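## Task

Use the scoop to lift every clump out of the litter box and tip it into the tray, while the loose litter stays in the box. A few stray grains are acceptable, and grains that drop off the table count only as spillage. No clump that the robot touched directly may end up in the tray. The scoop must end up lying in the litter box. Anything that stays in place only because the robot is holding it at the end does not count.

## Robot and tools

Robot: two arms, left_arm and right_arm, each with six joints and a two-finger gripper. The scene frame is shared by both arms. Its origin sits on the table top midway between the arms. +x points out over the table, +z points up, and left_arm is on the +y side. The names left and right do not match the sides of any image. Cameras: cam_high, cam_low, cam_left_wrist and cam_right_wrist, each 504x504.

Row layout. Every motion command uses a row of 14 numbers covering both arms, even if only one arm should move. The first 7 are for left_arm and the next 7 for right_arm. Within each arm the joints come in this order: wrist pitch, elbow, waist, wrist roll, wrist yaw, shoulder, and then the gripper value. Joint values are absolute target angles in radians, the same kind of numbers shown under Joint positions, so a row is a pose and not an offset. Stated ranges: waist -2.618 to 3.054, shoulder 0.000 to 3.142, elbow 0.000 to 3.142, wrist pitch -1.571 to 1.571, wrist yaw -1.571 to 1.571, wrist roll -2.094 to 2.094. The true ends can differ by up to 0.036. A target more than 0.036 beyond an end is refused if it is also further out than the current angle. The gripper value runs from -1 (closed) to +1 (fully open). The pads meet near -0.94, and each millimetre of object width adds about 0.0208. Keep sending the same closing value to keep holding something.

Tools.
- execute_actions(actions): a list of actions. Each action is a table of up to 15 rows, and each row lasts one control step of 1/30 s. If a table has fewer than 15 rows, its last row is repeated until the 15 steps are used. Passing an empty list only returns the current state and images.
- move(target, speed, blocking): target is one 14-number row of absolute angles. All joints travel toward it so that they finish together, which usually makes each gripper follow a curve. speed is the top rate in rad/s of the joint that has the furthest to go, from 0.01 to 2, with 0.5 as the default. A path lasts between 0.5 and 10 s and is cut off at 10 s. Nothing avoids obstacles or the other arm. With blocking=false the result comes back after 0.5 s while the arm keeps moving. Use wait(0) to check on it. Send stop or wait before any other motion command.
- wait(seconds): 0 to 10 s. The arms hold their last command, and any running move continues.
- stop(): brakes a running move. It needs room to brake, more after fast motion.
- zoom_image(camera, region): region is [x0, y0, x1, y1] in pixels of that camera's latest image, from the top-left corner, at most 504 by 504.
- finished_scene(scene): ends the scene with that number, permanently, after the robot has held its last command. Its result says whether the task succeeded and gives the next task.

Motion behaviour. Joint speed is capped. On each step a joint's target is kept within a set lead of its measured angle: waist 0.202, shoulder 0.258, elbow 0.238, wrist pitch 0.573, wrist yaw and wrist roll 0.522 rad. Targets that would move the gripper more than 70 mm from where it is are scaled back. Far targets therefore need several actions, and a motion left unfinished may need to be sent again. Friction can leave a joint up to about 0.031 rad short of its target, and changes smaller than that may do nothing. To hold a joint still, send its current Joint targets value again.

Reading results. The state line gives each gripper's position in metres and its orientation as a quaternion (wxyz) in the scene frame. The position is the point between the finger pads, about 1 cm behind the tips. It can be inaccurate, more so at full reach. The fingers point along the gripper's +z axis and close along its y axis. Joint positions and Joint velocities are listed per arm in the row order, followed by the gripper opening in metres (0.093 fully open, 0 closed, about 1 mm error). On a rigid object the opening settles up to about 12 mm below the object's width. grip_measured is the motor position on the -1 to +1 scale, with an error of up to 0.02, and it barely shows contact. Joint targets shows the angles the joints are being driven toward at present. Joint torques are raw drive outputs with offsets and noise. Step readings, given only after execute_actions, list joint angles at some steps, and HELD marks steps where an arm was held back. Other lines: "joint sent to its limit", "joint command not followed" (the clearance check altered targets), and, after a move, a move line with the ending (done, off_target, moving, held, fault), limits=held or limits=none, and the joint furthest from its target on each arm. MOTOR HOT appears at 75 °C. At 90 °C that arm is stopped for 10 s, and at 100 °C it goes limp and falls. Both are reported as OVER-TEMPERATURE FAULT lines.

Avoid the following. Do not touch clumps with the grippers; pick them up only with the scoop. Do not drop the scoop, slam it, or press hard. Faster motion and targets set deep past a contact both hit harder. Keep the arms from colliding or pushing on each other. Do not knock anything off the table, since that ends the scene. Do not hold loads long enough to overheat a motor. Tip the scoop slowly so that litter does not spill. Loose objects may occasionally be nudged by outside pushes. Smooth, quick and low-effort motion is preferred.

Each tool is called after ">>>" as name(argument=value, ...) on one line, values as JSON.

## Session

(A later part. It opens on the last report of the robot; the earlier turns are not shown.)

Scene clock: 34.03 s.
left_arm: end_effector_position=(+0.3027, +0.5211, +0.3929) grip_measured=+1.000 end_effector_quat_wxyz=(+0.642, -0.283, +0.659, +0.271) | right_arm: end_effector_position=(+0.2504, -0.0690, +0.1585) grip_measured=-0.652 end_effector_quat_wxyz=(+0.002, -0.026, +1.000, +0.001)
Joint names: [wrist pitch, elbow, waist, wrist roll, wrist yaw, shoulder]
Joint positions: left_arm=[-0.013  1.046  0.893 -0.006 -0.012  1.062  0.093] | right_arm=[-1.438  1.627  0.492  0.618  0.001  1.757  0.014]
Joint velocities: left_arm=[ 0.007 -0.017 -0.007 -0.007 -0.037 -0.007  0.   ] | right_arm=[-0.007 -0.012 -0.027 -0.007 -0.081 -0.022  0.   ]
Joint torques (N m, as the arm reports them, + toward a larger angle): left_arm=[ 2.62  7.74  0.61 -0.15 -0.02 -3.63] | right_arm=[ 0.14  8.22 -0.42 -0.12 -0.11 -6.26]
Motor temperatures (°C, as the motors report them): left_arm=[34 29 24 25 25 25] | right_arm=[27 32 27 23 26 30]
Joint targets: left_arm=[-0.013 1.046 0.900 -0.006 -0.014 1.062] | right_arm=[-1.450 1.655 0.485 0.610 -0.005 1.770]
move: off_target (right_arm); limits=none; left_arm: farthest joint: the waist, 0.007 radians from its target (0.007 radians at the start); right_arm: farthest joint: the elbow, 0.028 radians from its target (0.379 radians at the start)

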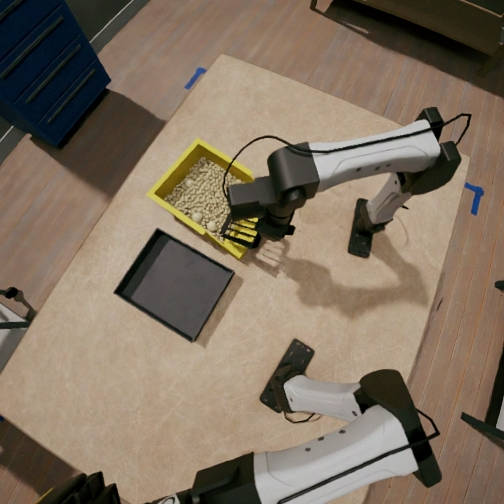

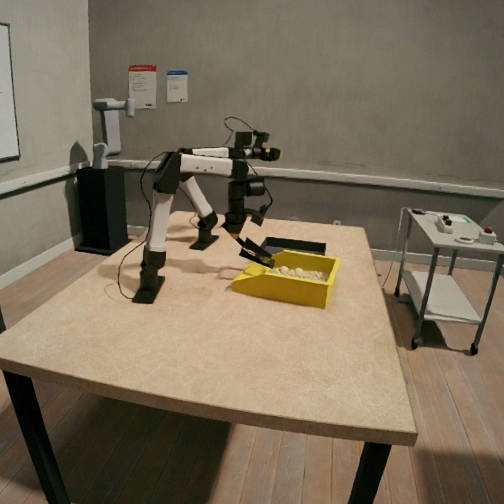

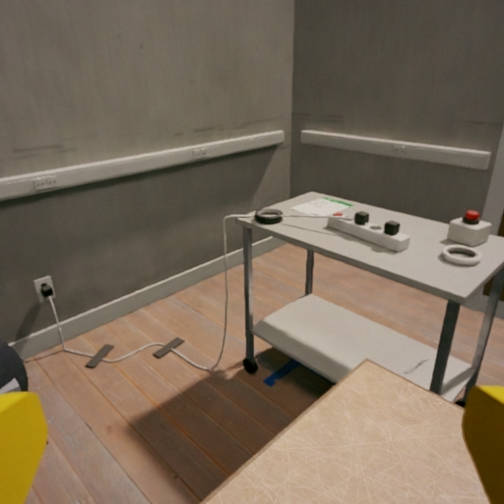

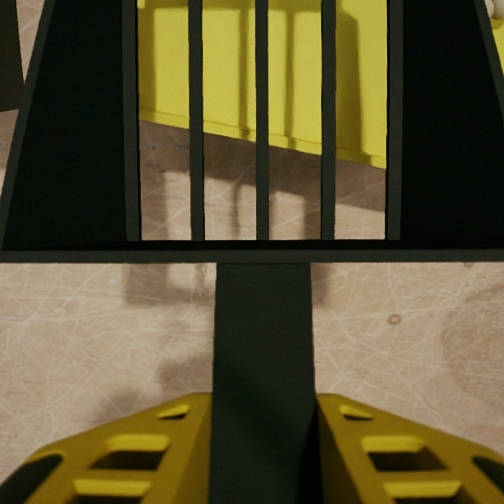

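>>> move(target=[-0.013,1.046,0.9,-0.006,-0.014,1.062,1, -1.30,1.512,0.517,0.645,-0.005,1.794,-0.9], speed=0.2)

>>> zoom_image(camera="cam_low", region=[200, 180, 340, 320])

>>> zoom_image(camera="cam_high", region=[130, 120, 300, 290])

Scene clock: 37.87 s.
left_arm: end_effector_position=(+0.3027, +0.5211, +0.3929) grip_measured=+1.000 end_effector_quat_wxyz=(+0.642, -0.283, +0.659, +0.271) | right_arm: end_effector_position=(+0.2527, -0.0601, +0.1269) grip_measured=-0.652 end_effector_quat_wxyz=(+0.001, -0.025, +1.000, +0.000)
Joint names: [wrist pitch, elbow, waist, wrist roll, wrist yaw, shoulder]
Joint positions: left_arm=[-0.013  1.046  0.893 -0.006 -0.012  1.062  0.093] | right_arm=[-1.319  1.531  0.509  0.637  0.001  1.781  0.014]
Joint velocities: left_arm=[-0.007 -0.007  0.007 -0.007  0.007  0.002  0.   ] | right_arm=[-0.022 -0.007 -0.017 -0.022  0.022  0.007 -0.001]
Joint torques (N m, as the arm reports them, + toward a larger angle): left_arm=[ 2.59  7.71  0.84 -0.09 -0.02 -3.57] | right_arm=[ 0.42  4.66  1.02 -0.04 -0.07 -6.63]
Motor temperatures (°C, as the motors report them): left_arm=[34 29 24 25 25 25] | right_arm=[27 32 27 23 26 31]
Joint targets: left_arm=[-0.013 1.046 0.900 -0.006 -0.014 1.062] | right_arm=[-1.300 1.512 0.517 0.645 -0.005 1.794]
move: done; limits=none; left_arm: farthest joint: the waist, 0.007 radians from its target (0.007 radians at the start); right_arm: farthest joint: the elbow, 0.019 radians from its target (0.115 radians at the start)

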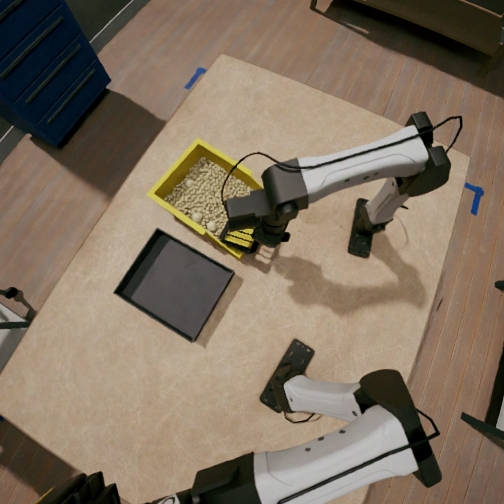

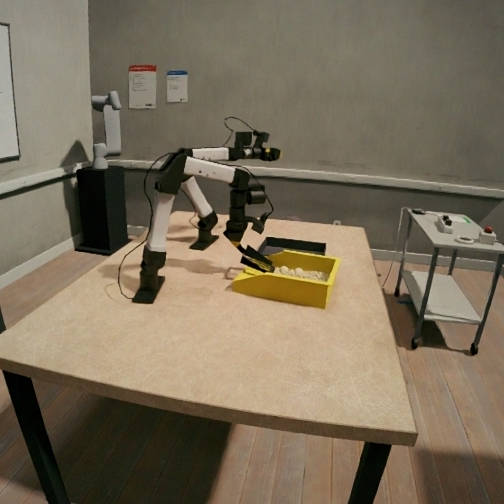

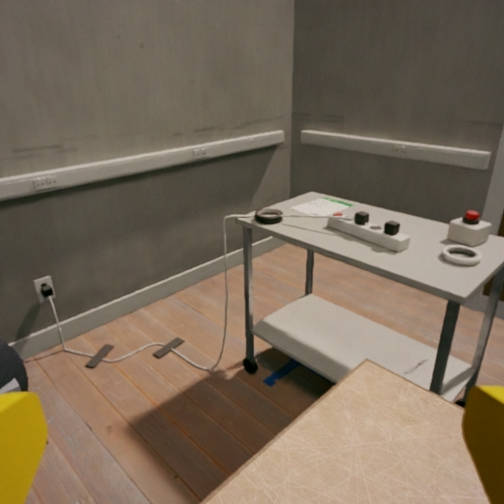

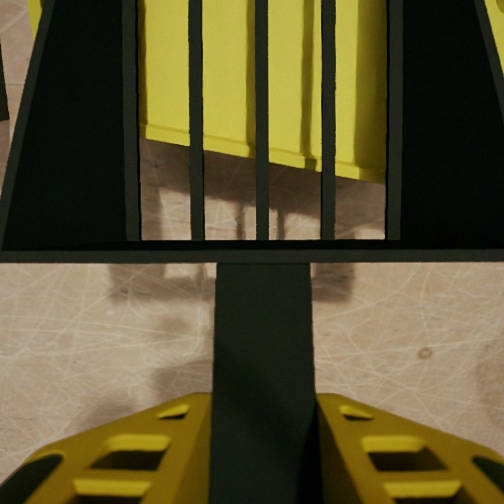

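Region (200, 180, 340, 320) of cam_low's 504x504 image, scaled by 3.600, with more detail than that image has.

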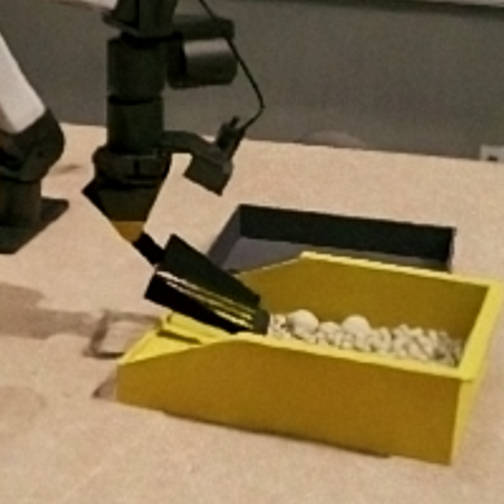

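Region (130, 120, 300, 290) of cam_high's 504x504 image, scaled by 2.965, with more detail than that image has.

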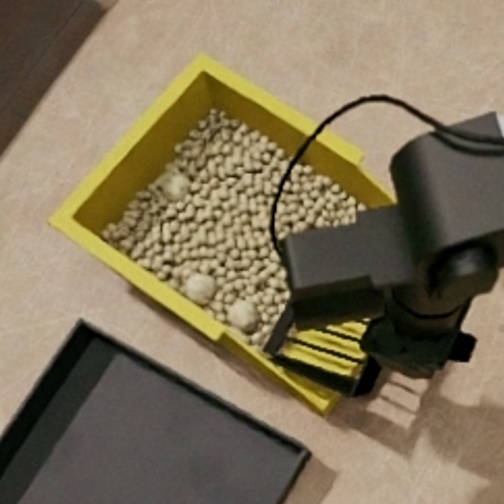

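>>> move(target=[-1.2,1.5,0.0,0,0.6,1.5,1, -1.30,1.512,0.517,0.645,-0.005,1.794,-0.9], speed=1.2)

Scene clock: 41.13 s.
left_arm: end_effector_position=(+0.3504, +0.1242, +0.2391) grip_measured=+1.000 end_effector_quat_wxyz=(+0.172, +0.100, +0.935, -0.295) | right_arm: end_effector_position=(+0.2527, -0.0600, +0.1269) grip_measured=-0.652 end_effector_quat_wxyz=(+0.001, -0.024, +1.000, +0.001)
Joint names: [wrist pitch, elbow, waist, wrist roll, wrist yaw, shoulder]
Joint positions: left_arm=[-1.178  1.484  0.003 -0.006  0.591  1.484  0.093] | right_arm=[-1.319  1.531  0.509  0.638  0.     1.781  0.014]
Joint velocities: left_arm=[-0.022  0.007  0.007 -0.095  0.007 -0.007  0.   ] | right_arm=[-0.007 -0.012 -0.017 -0.007  0.007 -0.002 -0.   ]
Joint torques (N m, as the arm reports them, + toward a larger angle): left_arm=[ 1.18  7.78 -0.06  0.02  0.38 -5.72] | right_arm=[ 0.41  4.68  1.06 -0.01 -0.08 -6.49]
Motor temperatures (°C, as the motors report them): left_arm=[34 30 24 25 25 25] | right_arm=[26 32 27 23 26 31]
Joint targets: left_arm=[-1.200 1.500 0.000 0.000 0.600 1.500] | right_arm=[-1.300 1.512 0.517 0.645 -0.005 1.794]
move: off_target (left_arm); limits=none; left_arm: farthest joint: the wrist pitch, 0.022 radians from its target (1.187 radians at the start); right_arm: farthest joint: the elbow, 0.019 radians from its target (0.019 radians at the start)

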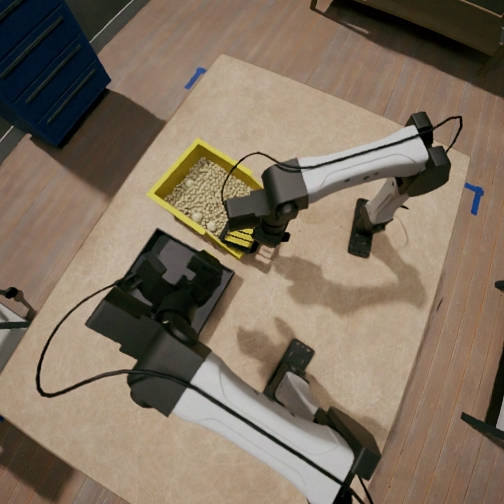

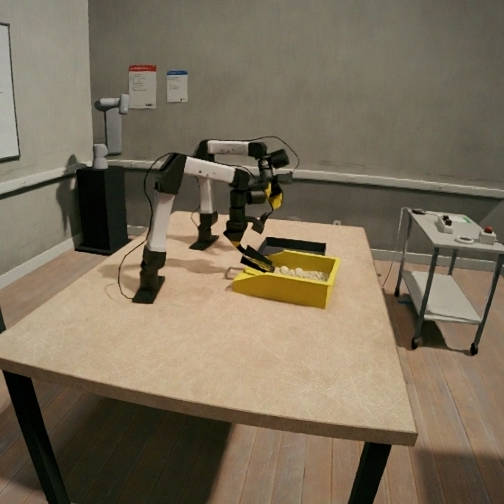

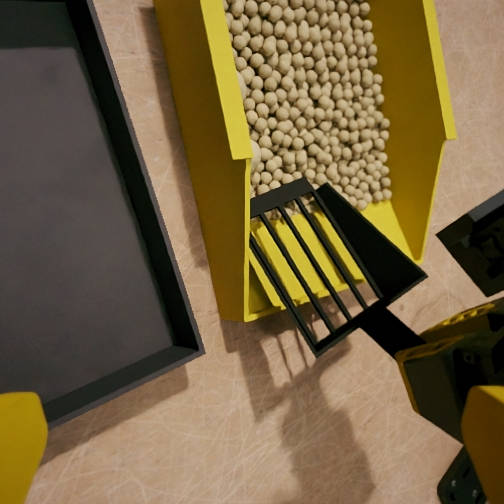

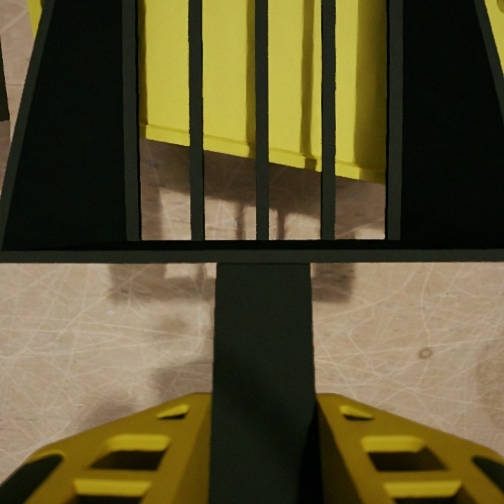

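>>> move(target=[-0.95,1.5,0.0,0,0.6,1.5,1, -1.252,1.464,0.517,0.645,-0.005,1.794,-0.9], speed=0.3)

>>> zoom_image(camera="cam_high", region=[130, 120, 300, 290])

Scene clock: 43.90 s.
left_arm: end_effector_position=(+0.3910, +0.1201, +0.2615) grip_measured=+1.000 end_effector_quat_wxyz=(+0.273, +0.130, +0.907, -0.293) | right_arm: end_effector_position=(+0.2611, -0.0572, +0.1183) grip_measured=-0.652 end_effector_quat_wxyz=(+0.020, -0.022, +1.000, +0.004)
Joint names: [wrist pitch, elbow, waist, wrist roll, wrist yaw, shoulder]
Joint positions: left_arm=[-0.96   1.484  0.003 -0.006  0.592  1.484  0.093] | right_arm=[-1.249  1.496  0.509  0.641  0.019  1.781  0.014]
Joint velocities: left_arm=[-0.007  0.002 -0.012 -0.022 -0.066  0.012  0.   ] | right_arm=[-0.051 -0.007 -0.002  0.022  0.037 -0.017 -0.001]
Joint torques (N m, as the arm reports them, + toward a larger angle): left_arm=[ 2.01  8.03 -0.09 -0.02  0.37 -5.96] | right_arm=[ 0.28  3.77  1.06 -0.04 -0.22 -6.56]
Motor temperatures (°C, as the motors report them): left_arm=[34 30 24 25 25 26] | right_arm=[26 32 27 23 26 31]
Joint targets: left_arm=[-0.950 1.500 0.000 -0.000 0.600 1.500] | right_arm=[-1.252 1.464 0.517 0.645 -0.005 1.794]
move: off_target (right_arm); limits=none; left_arm: farthest joint: the shoulder, 0.016 radians from its target (0.016 radians at the start); right_arm: farthest joint: the elbow, 0.032 radians from its target (0.067 radians at the start)

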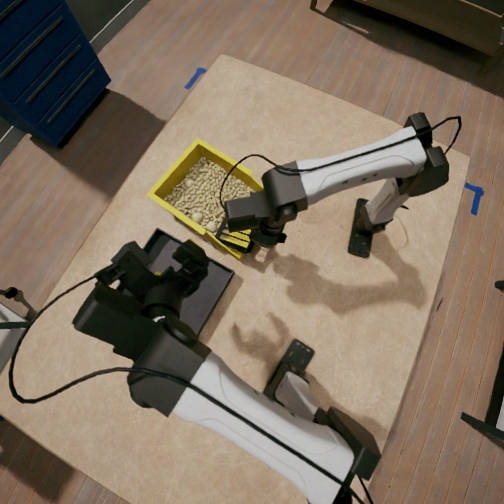

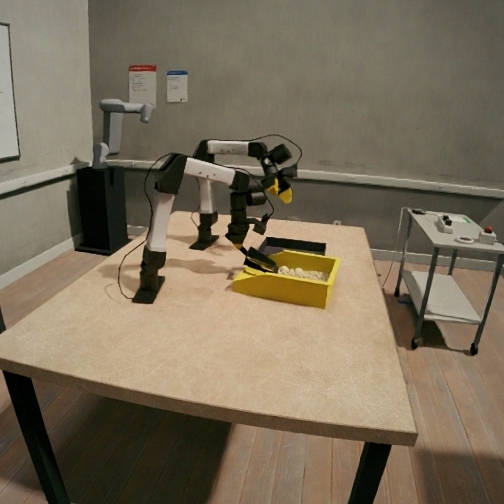

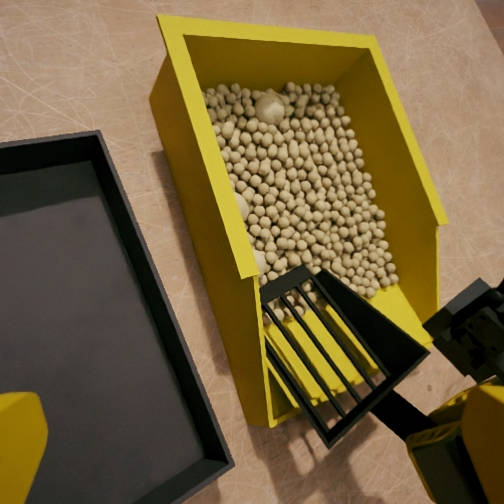

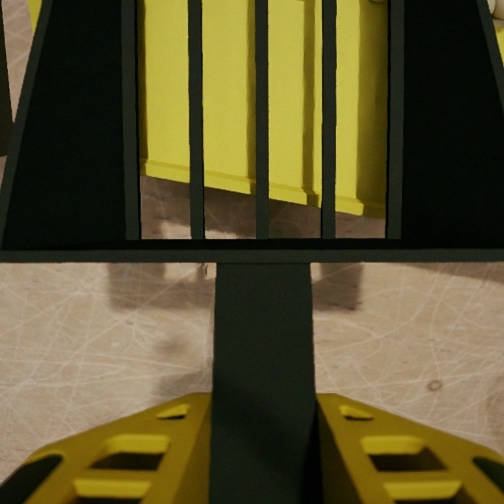

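Region (130, 120, 300, 290) of cam_high's 504x504 image, scaled by 2.965, with more detail than that image has.

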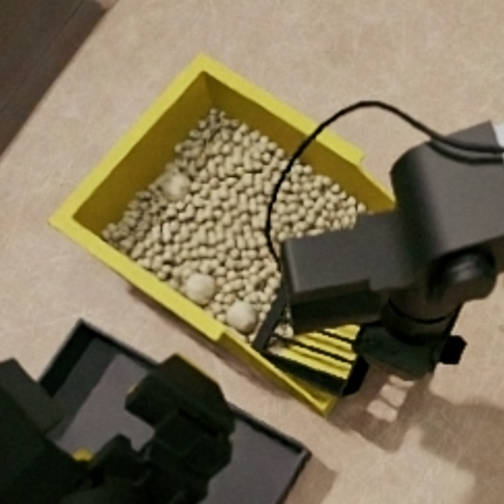

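>>> move(target=[-0.95,1.5,0.0,0,0.6,1.5,1, -1.317,1.455,0.556,0.685,-0.005,1.718,-0.9], speed=0.2)

>>> move(target=[-0.95,1.5,0.0,0,0.6,1.5,1, -1.265,1.54,0.472,0.60,-0.005,1.83,-0.9], speed=0.1)

>>> zoom_image(camera="cam_high", region=[130, 120, 300, 290])

Scene clock: 46.47 s.
left_arm: end_effector_position=(+0.3911, +0.1201, +0.2616) grip_measured=+1.000 end_effector_quat_wxyz=(+0.273, +0.130, +0.907, -0.293) | right_arm: end_effector_position=(+0.2385, -0.0567, +0.1246) grip_measured=-0.652 end_effector_quat_wxyz=(+0.006, -0.025, +1.000, -0.001)
Joint names: [wrist pitch, elbow, waist, wrist roll, wrist yaw, shoulder]
Joint positions: left_arm=[-0.959  1.484  0.003 -0.006  0.592  1.484  0.093] | right_arm=[-1.295  1.474  0.55   0.677  0.009  1.741  0.014]
Joint velocities: left_arm=[-0.022  0.002  0.012 -0.125  0.051 -0.002  0.   ] | right_arm=[ 0.022 -0.022 -0.007 -0.037 -0.007  0.012  0.   ]
Joint torques (N m, as the arm reports them, + toward a larger angle): left_arm=[ 1.94  8.33  0.04 -0.01  0.39 -5.96] | right_arm=[ 0.05  4.65  0.91 -0.02 -0.14 -8.93]
Motor temperatures (°C, as the motors report them): left_arm=[33 30 24 25 25 26] | right_arm=[26 32 27 23 26 32]
Joint targets: left_arm=[-0.950 1.500 0.000 0.000 0.600 1.500] | right_arm=[-1.317 1.455 0.556 0.685 -0.005 1.718]
move: off_target (right_arm); limits=none; left_arm: farthest joint: the shoulder, 0.016 radians from its target (0.016 radians at the start); right_arm: farthest joint: the shoulder, 0.023 radians from its target (0.063 radians at the start)

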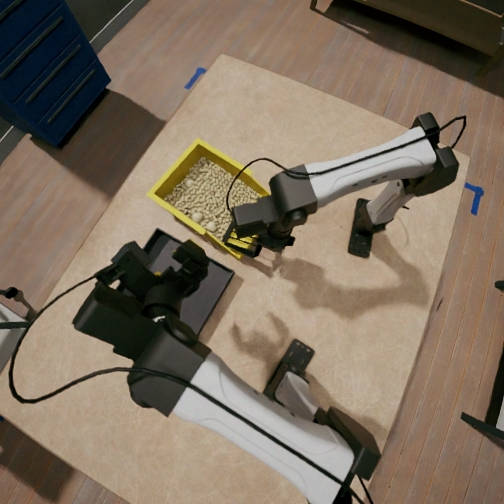

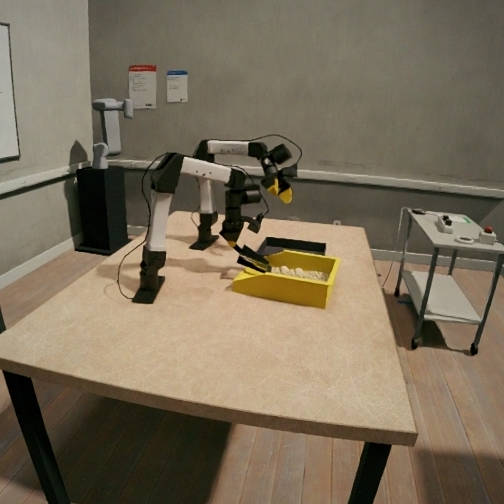

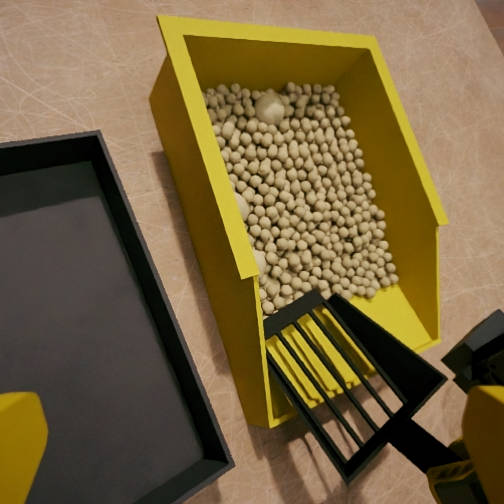

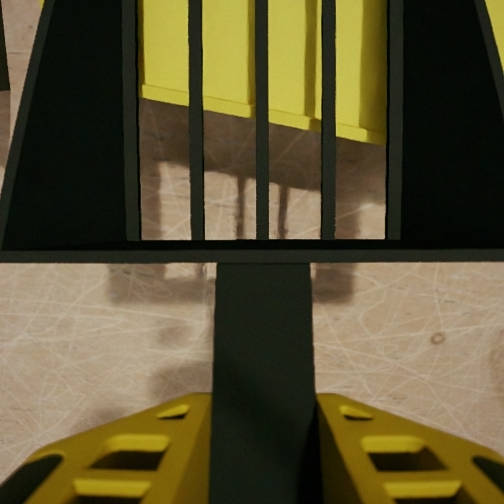

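Scene clock: 47.73 s.
left_arm: end_effector_position=(+0.3911, +0.1201, +0.2616) grip_measured=+1.000 end_effector_quat_wxyz=(+0.273, +0.130, +0.907, -0.293) | right_arm: end_effector_position=(+0.2712, -0.0606, +0.1191) grip_measured=-0.652 end_effector_quat_wxyz=(+0.020, -0.024, +0.999, +0.006)
Joint names: [wrist pitch, elbow, waist, wrist roll, wrist yaw, shoulder]
Joint positions: left_arm=[-0.959  1.484  0.003 -0.006  0.592  1.484  0.093] | right_arm=[-1.255  1.525  0.48   0.609  0.014  1.802  0.014]
Joint velocities: left_arm=[-0.051  0.002  0.007  0.007  0.081 -0.007  0.   ] | right_arm=[-0.037  0.002 -0.012  0.081 -0.051  0.002  0.001]
Joint torques (N m, as the arm reports them, + toward a larger angle): left_arm=[ 1.94  8.2  -0.05 -0.02  0.33 -5.8 ] | right_arm=[ 0.23  7.38 -0.44 -0.14 -0.14 -5.62]
Motor temperatures (°C, as the motors report them): left_arm=[33 31 24 25 25 26] | right_arm=[26 32 27 23 26 32]
Joint targets: left_arm=[-0.950 1.500 -0.000 0.000 0.600 1.500] | right_arm=[-1.265 1.540 0.472 0.600 -0.005 1.830]
move: off_target (right_arm); limits=none; left_arm: farthest joint: the shoulder, 0.016 radians from its target (0.016 radians at the start); right_arm: farthest joint: the shoulder, 0.028 radians from its target (0.089 radians at the start)

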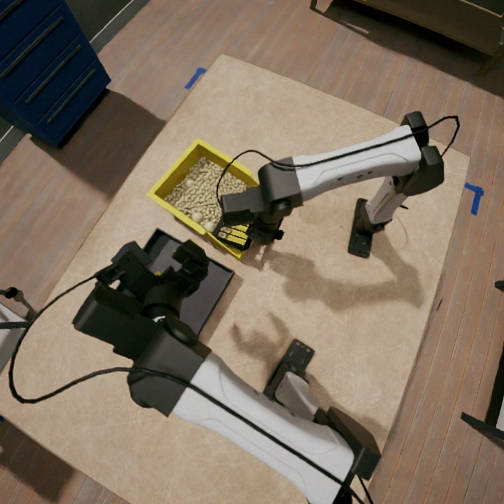

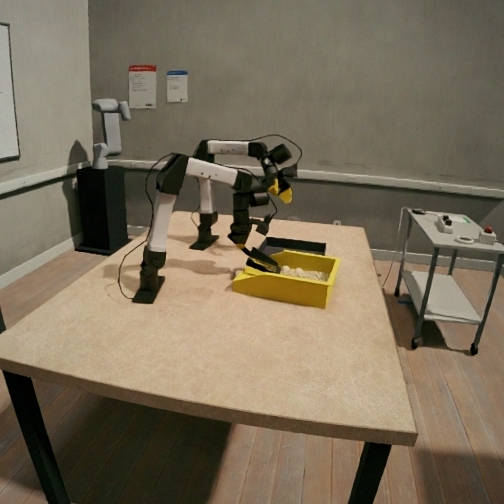

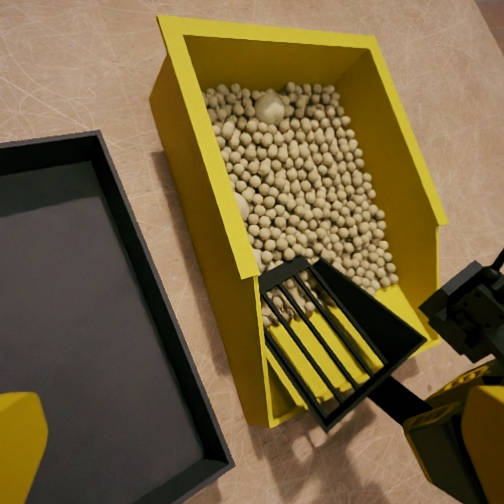

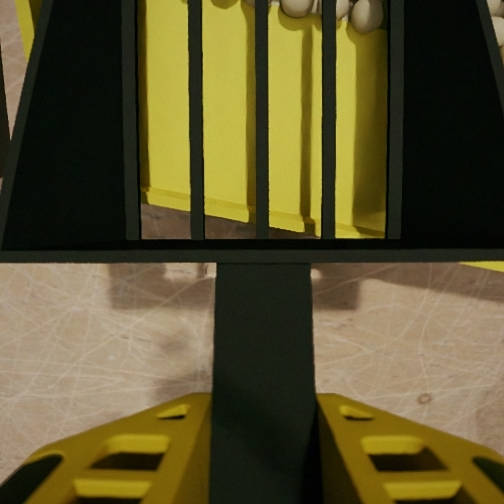

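Region (130, 120, 300, 290) of cam_high's 504x504 image, scaled by 2.965, with more detail than that image has.

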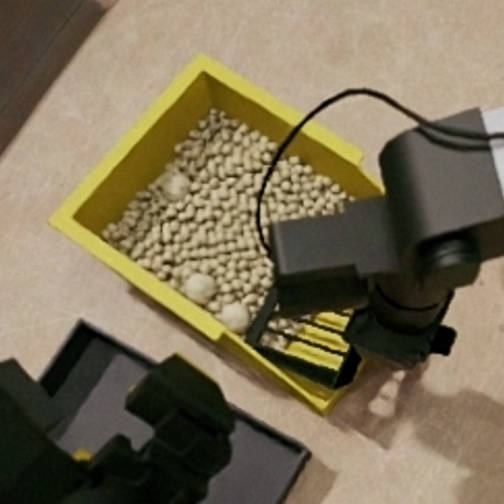

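>>> move(target=[-0.95,1.5,0.0,0,0.6,1.5,1, -0.97,1.375,0.427,0.542,0.122,1.775,-0.9], speed=0.2)

>>> zoom_image(camera="cam_high", region=[130, 120, 300, 290])

Scene clock: 53.83 s.
left_arm: end_effector_position=(+0.3911, +0.1201, +0.2616) grip_measured=+1.000 end_effector_quat_wxyz=(+0.273, +0.130, +0.907, -0.293) | right_arm: end_effector_position=(+0.3109, -0.0677, +0.0947) grip_measured=-0.652 end_effector_quat_wxyz=(+0.103, -0.031, +0.994, +0.006)
Joint names: [wrist pitch, elbow, waist, wrist roll, wrist yaw, shoulder]
Joint positions: left_arm=[-0.959  1.484  0.003 -0.006  0.592  1.484  0.093] | right_arm=[-0.997  1.396  0.44   0.547  0.103  1.79   0.014]
Joint velocities: left_arm=[ 0.007 -0.007  0.002  0.051 -0.007 -0.012  0.   ] | right_arm=[ 0.066 -0.002 -0.007  0.022  0.007  0.007 -0.   ]
Joint torques (N m, as the arm reports them, + toward a larger angle): left_arm=[ 1.95  8.27  0.03  0.    0.35 -6.08] | right_arm=[ 0.78  4.71 -0.92 -0.09  0.17 -8.98]
Motor temperatures (°C, as the motors report them): left_arm=[33 31 24 25 25 26] | right_arm=[26 32 27 23 26 32]
Joint targets: left_arm=[-0.950 1.500 -0.000 -0.000 0.600 1.500] | right_arm=[-0.970 1.375 0.427 0.542 0.122 1.775]
move: off_target (right_arm); limits=none; left_arm: farthest joint: the shoulder, 0.016 radians from its target (0.016 radians at the start); right_arm: farthest joint: the wrist pitch, 0.027 radians from its target (0.285 radians at the start)

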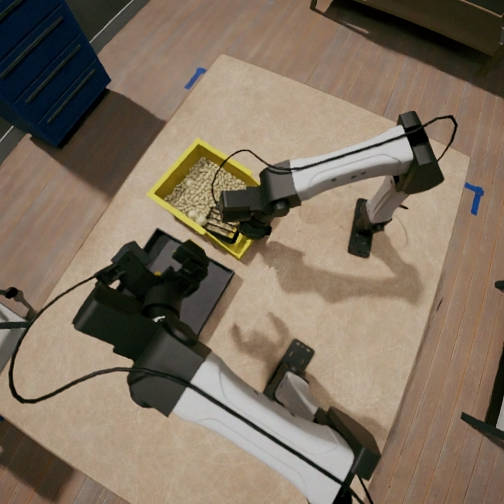

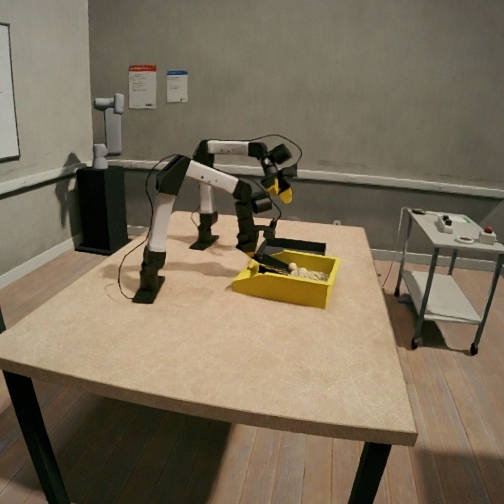

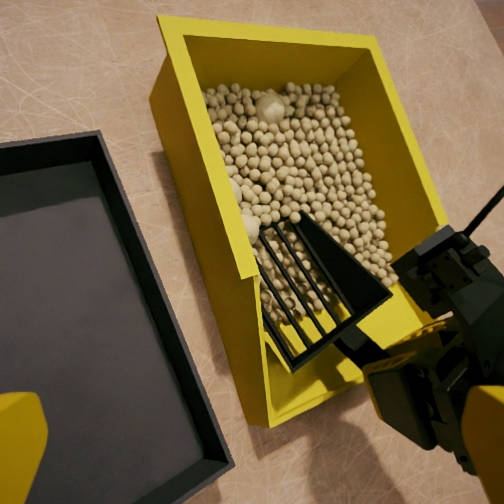

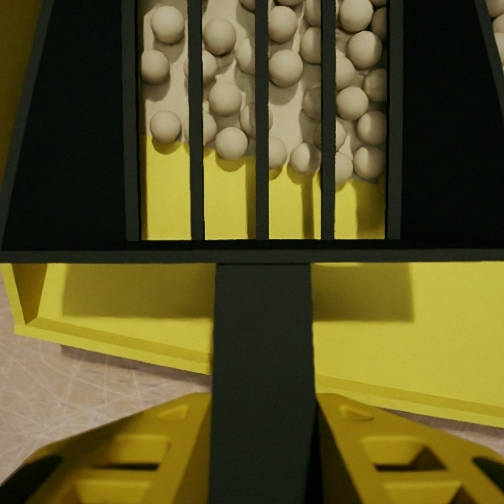

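Region (130, 120, 300, 290) of cam_high's 504x504 image, scaled by 2.965, with more detail than that image has.

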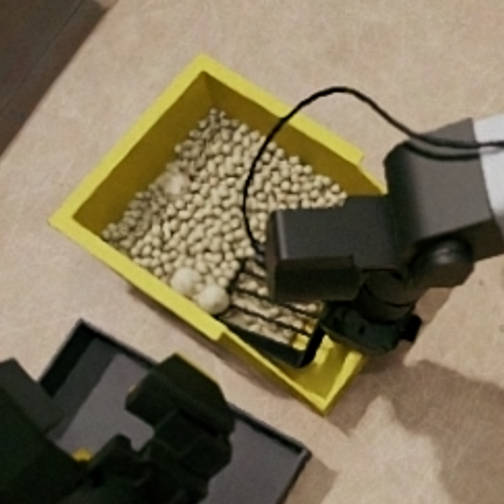

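Working; the clump is climbing on. Continue.

>>> move(target=[-0.95,1.5,0.0,0,0.6,1.5,1, -0.70,1.325,0.343,0.445,0.188,1.86,-0.9], speed=0.2)

>>> zoom_image(camera="cam_high", region=[130, 120, 300, 290])

Scene clock: 57.53 s.
left_arm: end_effector_position=(+0.3911, +0.1201, +0.2616) grip_measured=+1.000 end_effector_quat_wxyz=(+0.273, +0.130, +0.907, -0.293) | right_arm: end_effector_position=(+0.3684, -0.0778, +0.0748) grip_measured=-0.652 end_effector_quat_wxyz=(+0.181, -0.032, +0.983, +0.013)
Joint names: [wrist pitch, elbow, waist, wrist roll, wrist yaw, shoulder]
Joint positions: left_arm=[-0.959  1.484  0.003 -0.006  0.592  1.484  0.093] | right_arm=[-0.733  1.343  0.358  0.445  0.149  1.846  0.014]
Joint velocities: left_arm=[ 0.007  0.002  0.012  0.022  0.037 -0.002  0.   ] | right_arm=[-0.037 -0.007 -0.017  0.037 -0.022 -0.022 -0.001]
Joint torques (N m, as the arm reports them, + toward a larger angle): left_arm=[ 1.98  8.15 -0.01  0.    0.36 -5.99] | right_arm=[ 1.12  5.22 -1.14 -0.07  0.34 -7.4 ]
Motor temperatures (°C, as the motors report them): left_arm=[33 32 24 25 25 27] | right_arm=[26 32 27 23 26 33]
Joint targets: left_arm=[-0.950 1.500 0.000 -0.000 0.600 1.500] | right_arm=[-0.700 1.325 0.343 0.445 0.188 1.860]
move: off_target (right_arm); limits=none; left_arm: farthest joint: the shoulder, 0.016 radians from its target (0.016 radians at the start); right_arm: farthest joint: the wrist yaw, 0.039 radians from its target (0.085 radians at the start)

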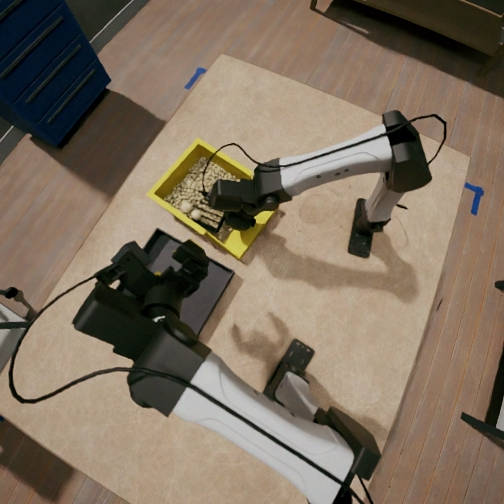

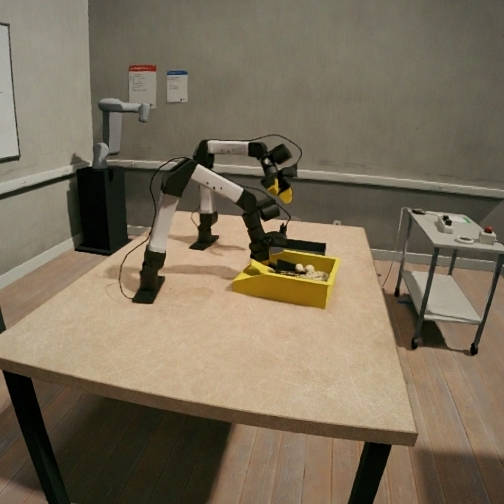

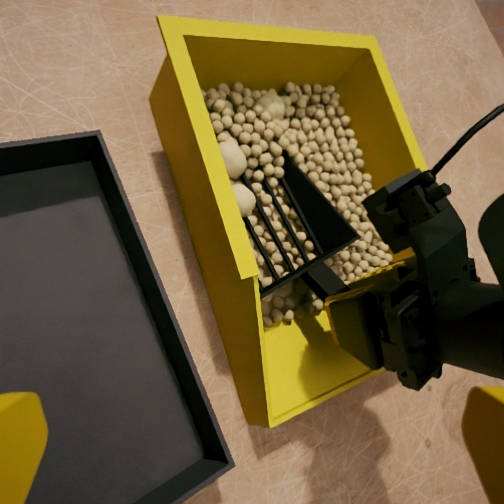

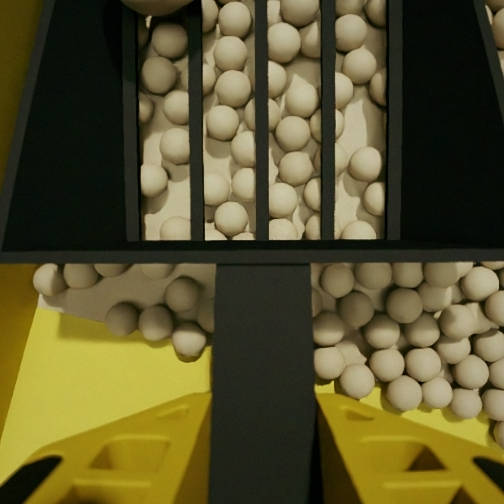

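Region (130, 120, 300, 290) of cam_high's 504x504 image, scaled by 2.965, with more detail than that image has.

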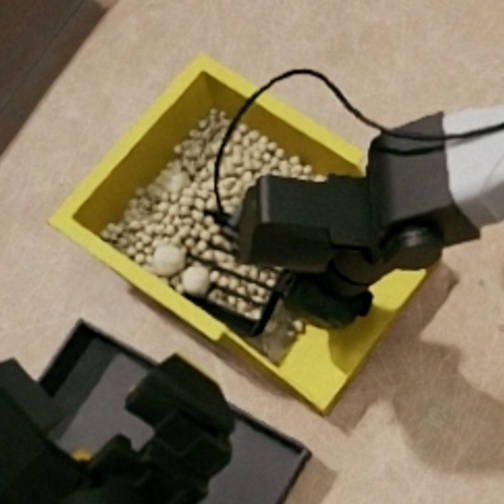

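>>> move(target=[-0.95,1.5,0.0,0,0.6,1.5,1, -0.75,1.478,0.305,0.47,0.21,1.943,-0.9], speed=0.15)

>>> move(target=[-0.95,1.5,0.0,0,0.6,1.5,1, -0.84,1.635,0.292,0.66,0.27,2.05,-0.9], speed=0.15)

>>> zoom_image(camera="cam_high", region=[130, 120, 300, 290])

Scene clock: 62.37 s.
left_arm: end_effector_position=(+0.3911, +0.1201, +0.2616) grip_measured=+1.000 end_effector_quat_wxyz=(+0.273, +0.130, +0.907, -0.293) | right_arm: end_effector_position=(+0.3959, -0.0812, +0.0746) grip_measured=-0.652 end_effector_quat_wxyz=(+0.185, -0.012, +0.983, +0.007)
Joint names: [wrist pitch, elbow, waist, wrist roll, wrist yaw, shoulder]
Joint positions: left_arm=[-0.959  1.484  0.003 -0.006  0.592  1.484  0.093] | right_arm=[-0.753  1.45   0.323  0.449  0.159  1.929  0.014]
Joint velocities: left_arm=[-0.037  0.007 -0.002 -0.022  0.007 -0.017  0.   ] | right_arm=[-0.007  0.007  0.007 -0.007  0.007 -0.007 -0.   ]
Joint torques (N m, as the arm reports them, + toward a larger angle): left_arm=[ 1.97  8.03  0.04 -0.03  0.35 -5.93] | right_arm=[ 0.87  8.7  -1.39  0.13  0.48 -8.07]
Motor temperatures (°C, as the motors report them): left_arm=[33 32 24 25 25 27] | right_arm=[27 32 27 23 26 33]
Joint targets: left_arm=[-0.950 1.500 -0.000 -0.000 0.600 1.500] | right_arm=[-0.750 1.478 0.305 0.470 0.210 1.943]
move: off_target (right_arm); limits=none; left_arm: farthest joint: the shoulder, 0.016 radians from its target (0.016 radians at the start); right_arm: farthest joint: the wrist yaw, 0.051 radians from its target (0.061 radians at the start)

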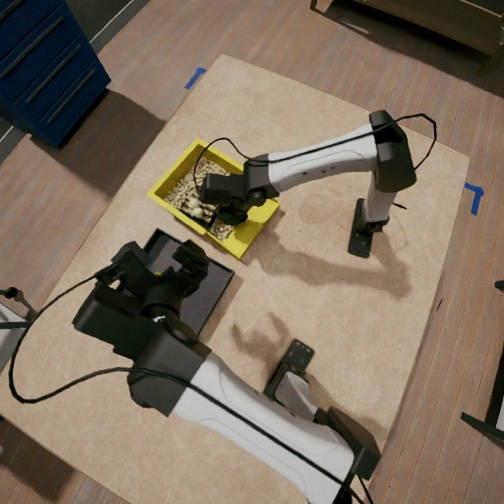

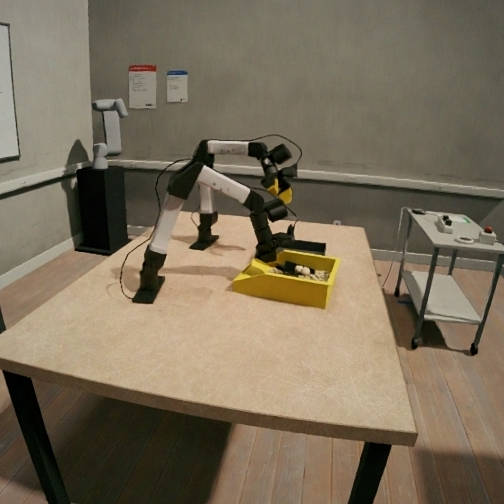

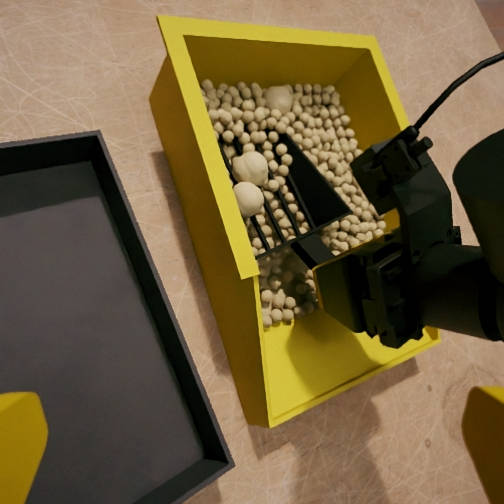

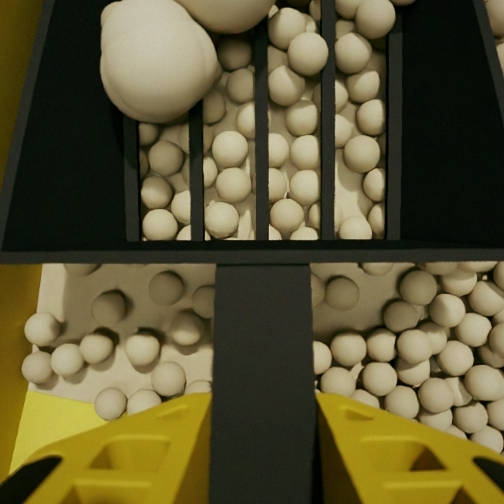

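Scene clock: 64.30 s.
left_arm: end_effector_position=(+0.3911, +0.1201, +0.2616) grip_measured=+1.000 end_effector_quat_wxyz=(+0.273, +0.130, +0.907, -0.293) | right_arm: end_effector_position=(+0.4153, -0.0789, +0.0765) grip_measured=-0.652 end_effector_quat_wxyz=(+0.176, +0.078, +0.981, -0.001)
Joint names: [wrist pitch, elbow, waist, wrist roll, wrist yaw, shoulder]
Joint positions: left_arm=[-0.959  1.484  0.003 -0.006  0.592  1.484  0.093] | right_arm=[-0.85   1.609  0.319  0.627  0.191  2.029  0.014]
Joint velocities: left_arm=[-0.037  0.002 -0.002  0.007 -0.007 -0.002  0.   ] | right_arm=[-0.007 -0.012 -0.017  0.037  0.037 -0.017  0.001]
Joint torques (N m, as the arm reports them, + toward a larger angle): left_arm=[ 1.96  8.26  0.04 -0.04  0.34 -6.01] | right_arm=[ 0.86  8.62 -2.22  0.24  0.72 -8.21]
Motor temperatures (°C, as the motors report them): left_arm=[33 32 24 25 25 27] | right_arm=[27 33 27 23 26 34]
Joint targets: left_arm=[-0.950 1.500 0.000 0.000 0.600 1.500] | right_arm=[-0.840 1.635 0.292 0.660 0.270 2.050]
move: off_target (right_arm); limits=none; left_arm: farthest joint: the shoulder, 0.016 radians from its target (0.016 radians at the start); right_arm: farthest joint: the wrist yaw, 0.079 radians from its target (0.111 radians at the start)

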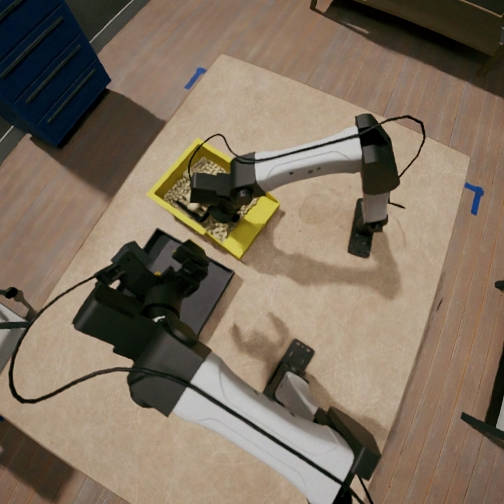

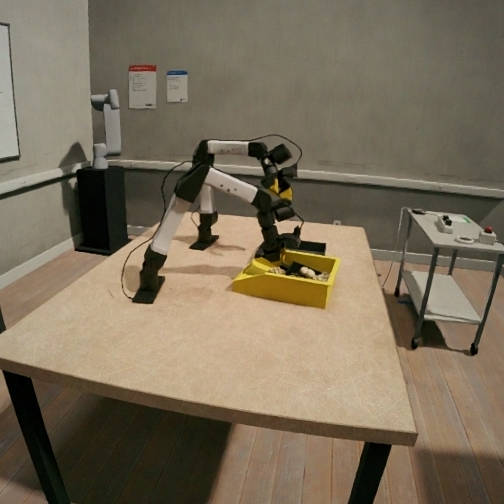

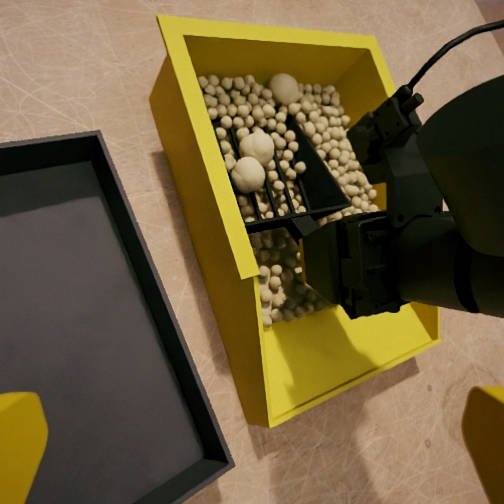

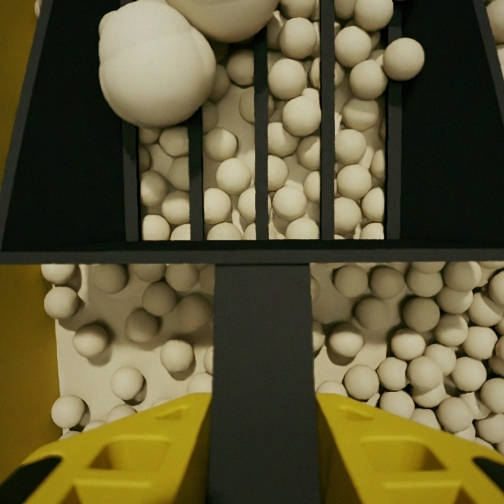

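Region (130, 120, 300, 290) of cam_high's 504x504 image, scaled by 2.965, with more detail than that image has.

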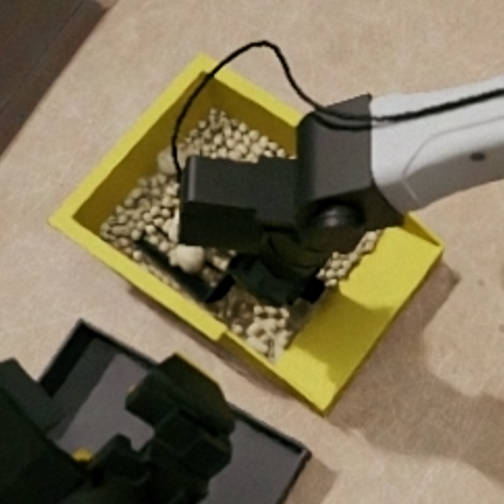

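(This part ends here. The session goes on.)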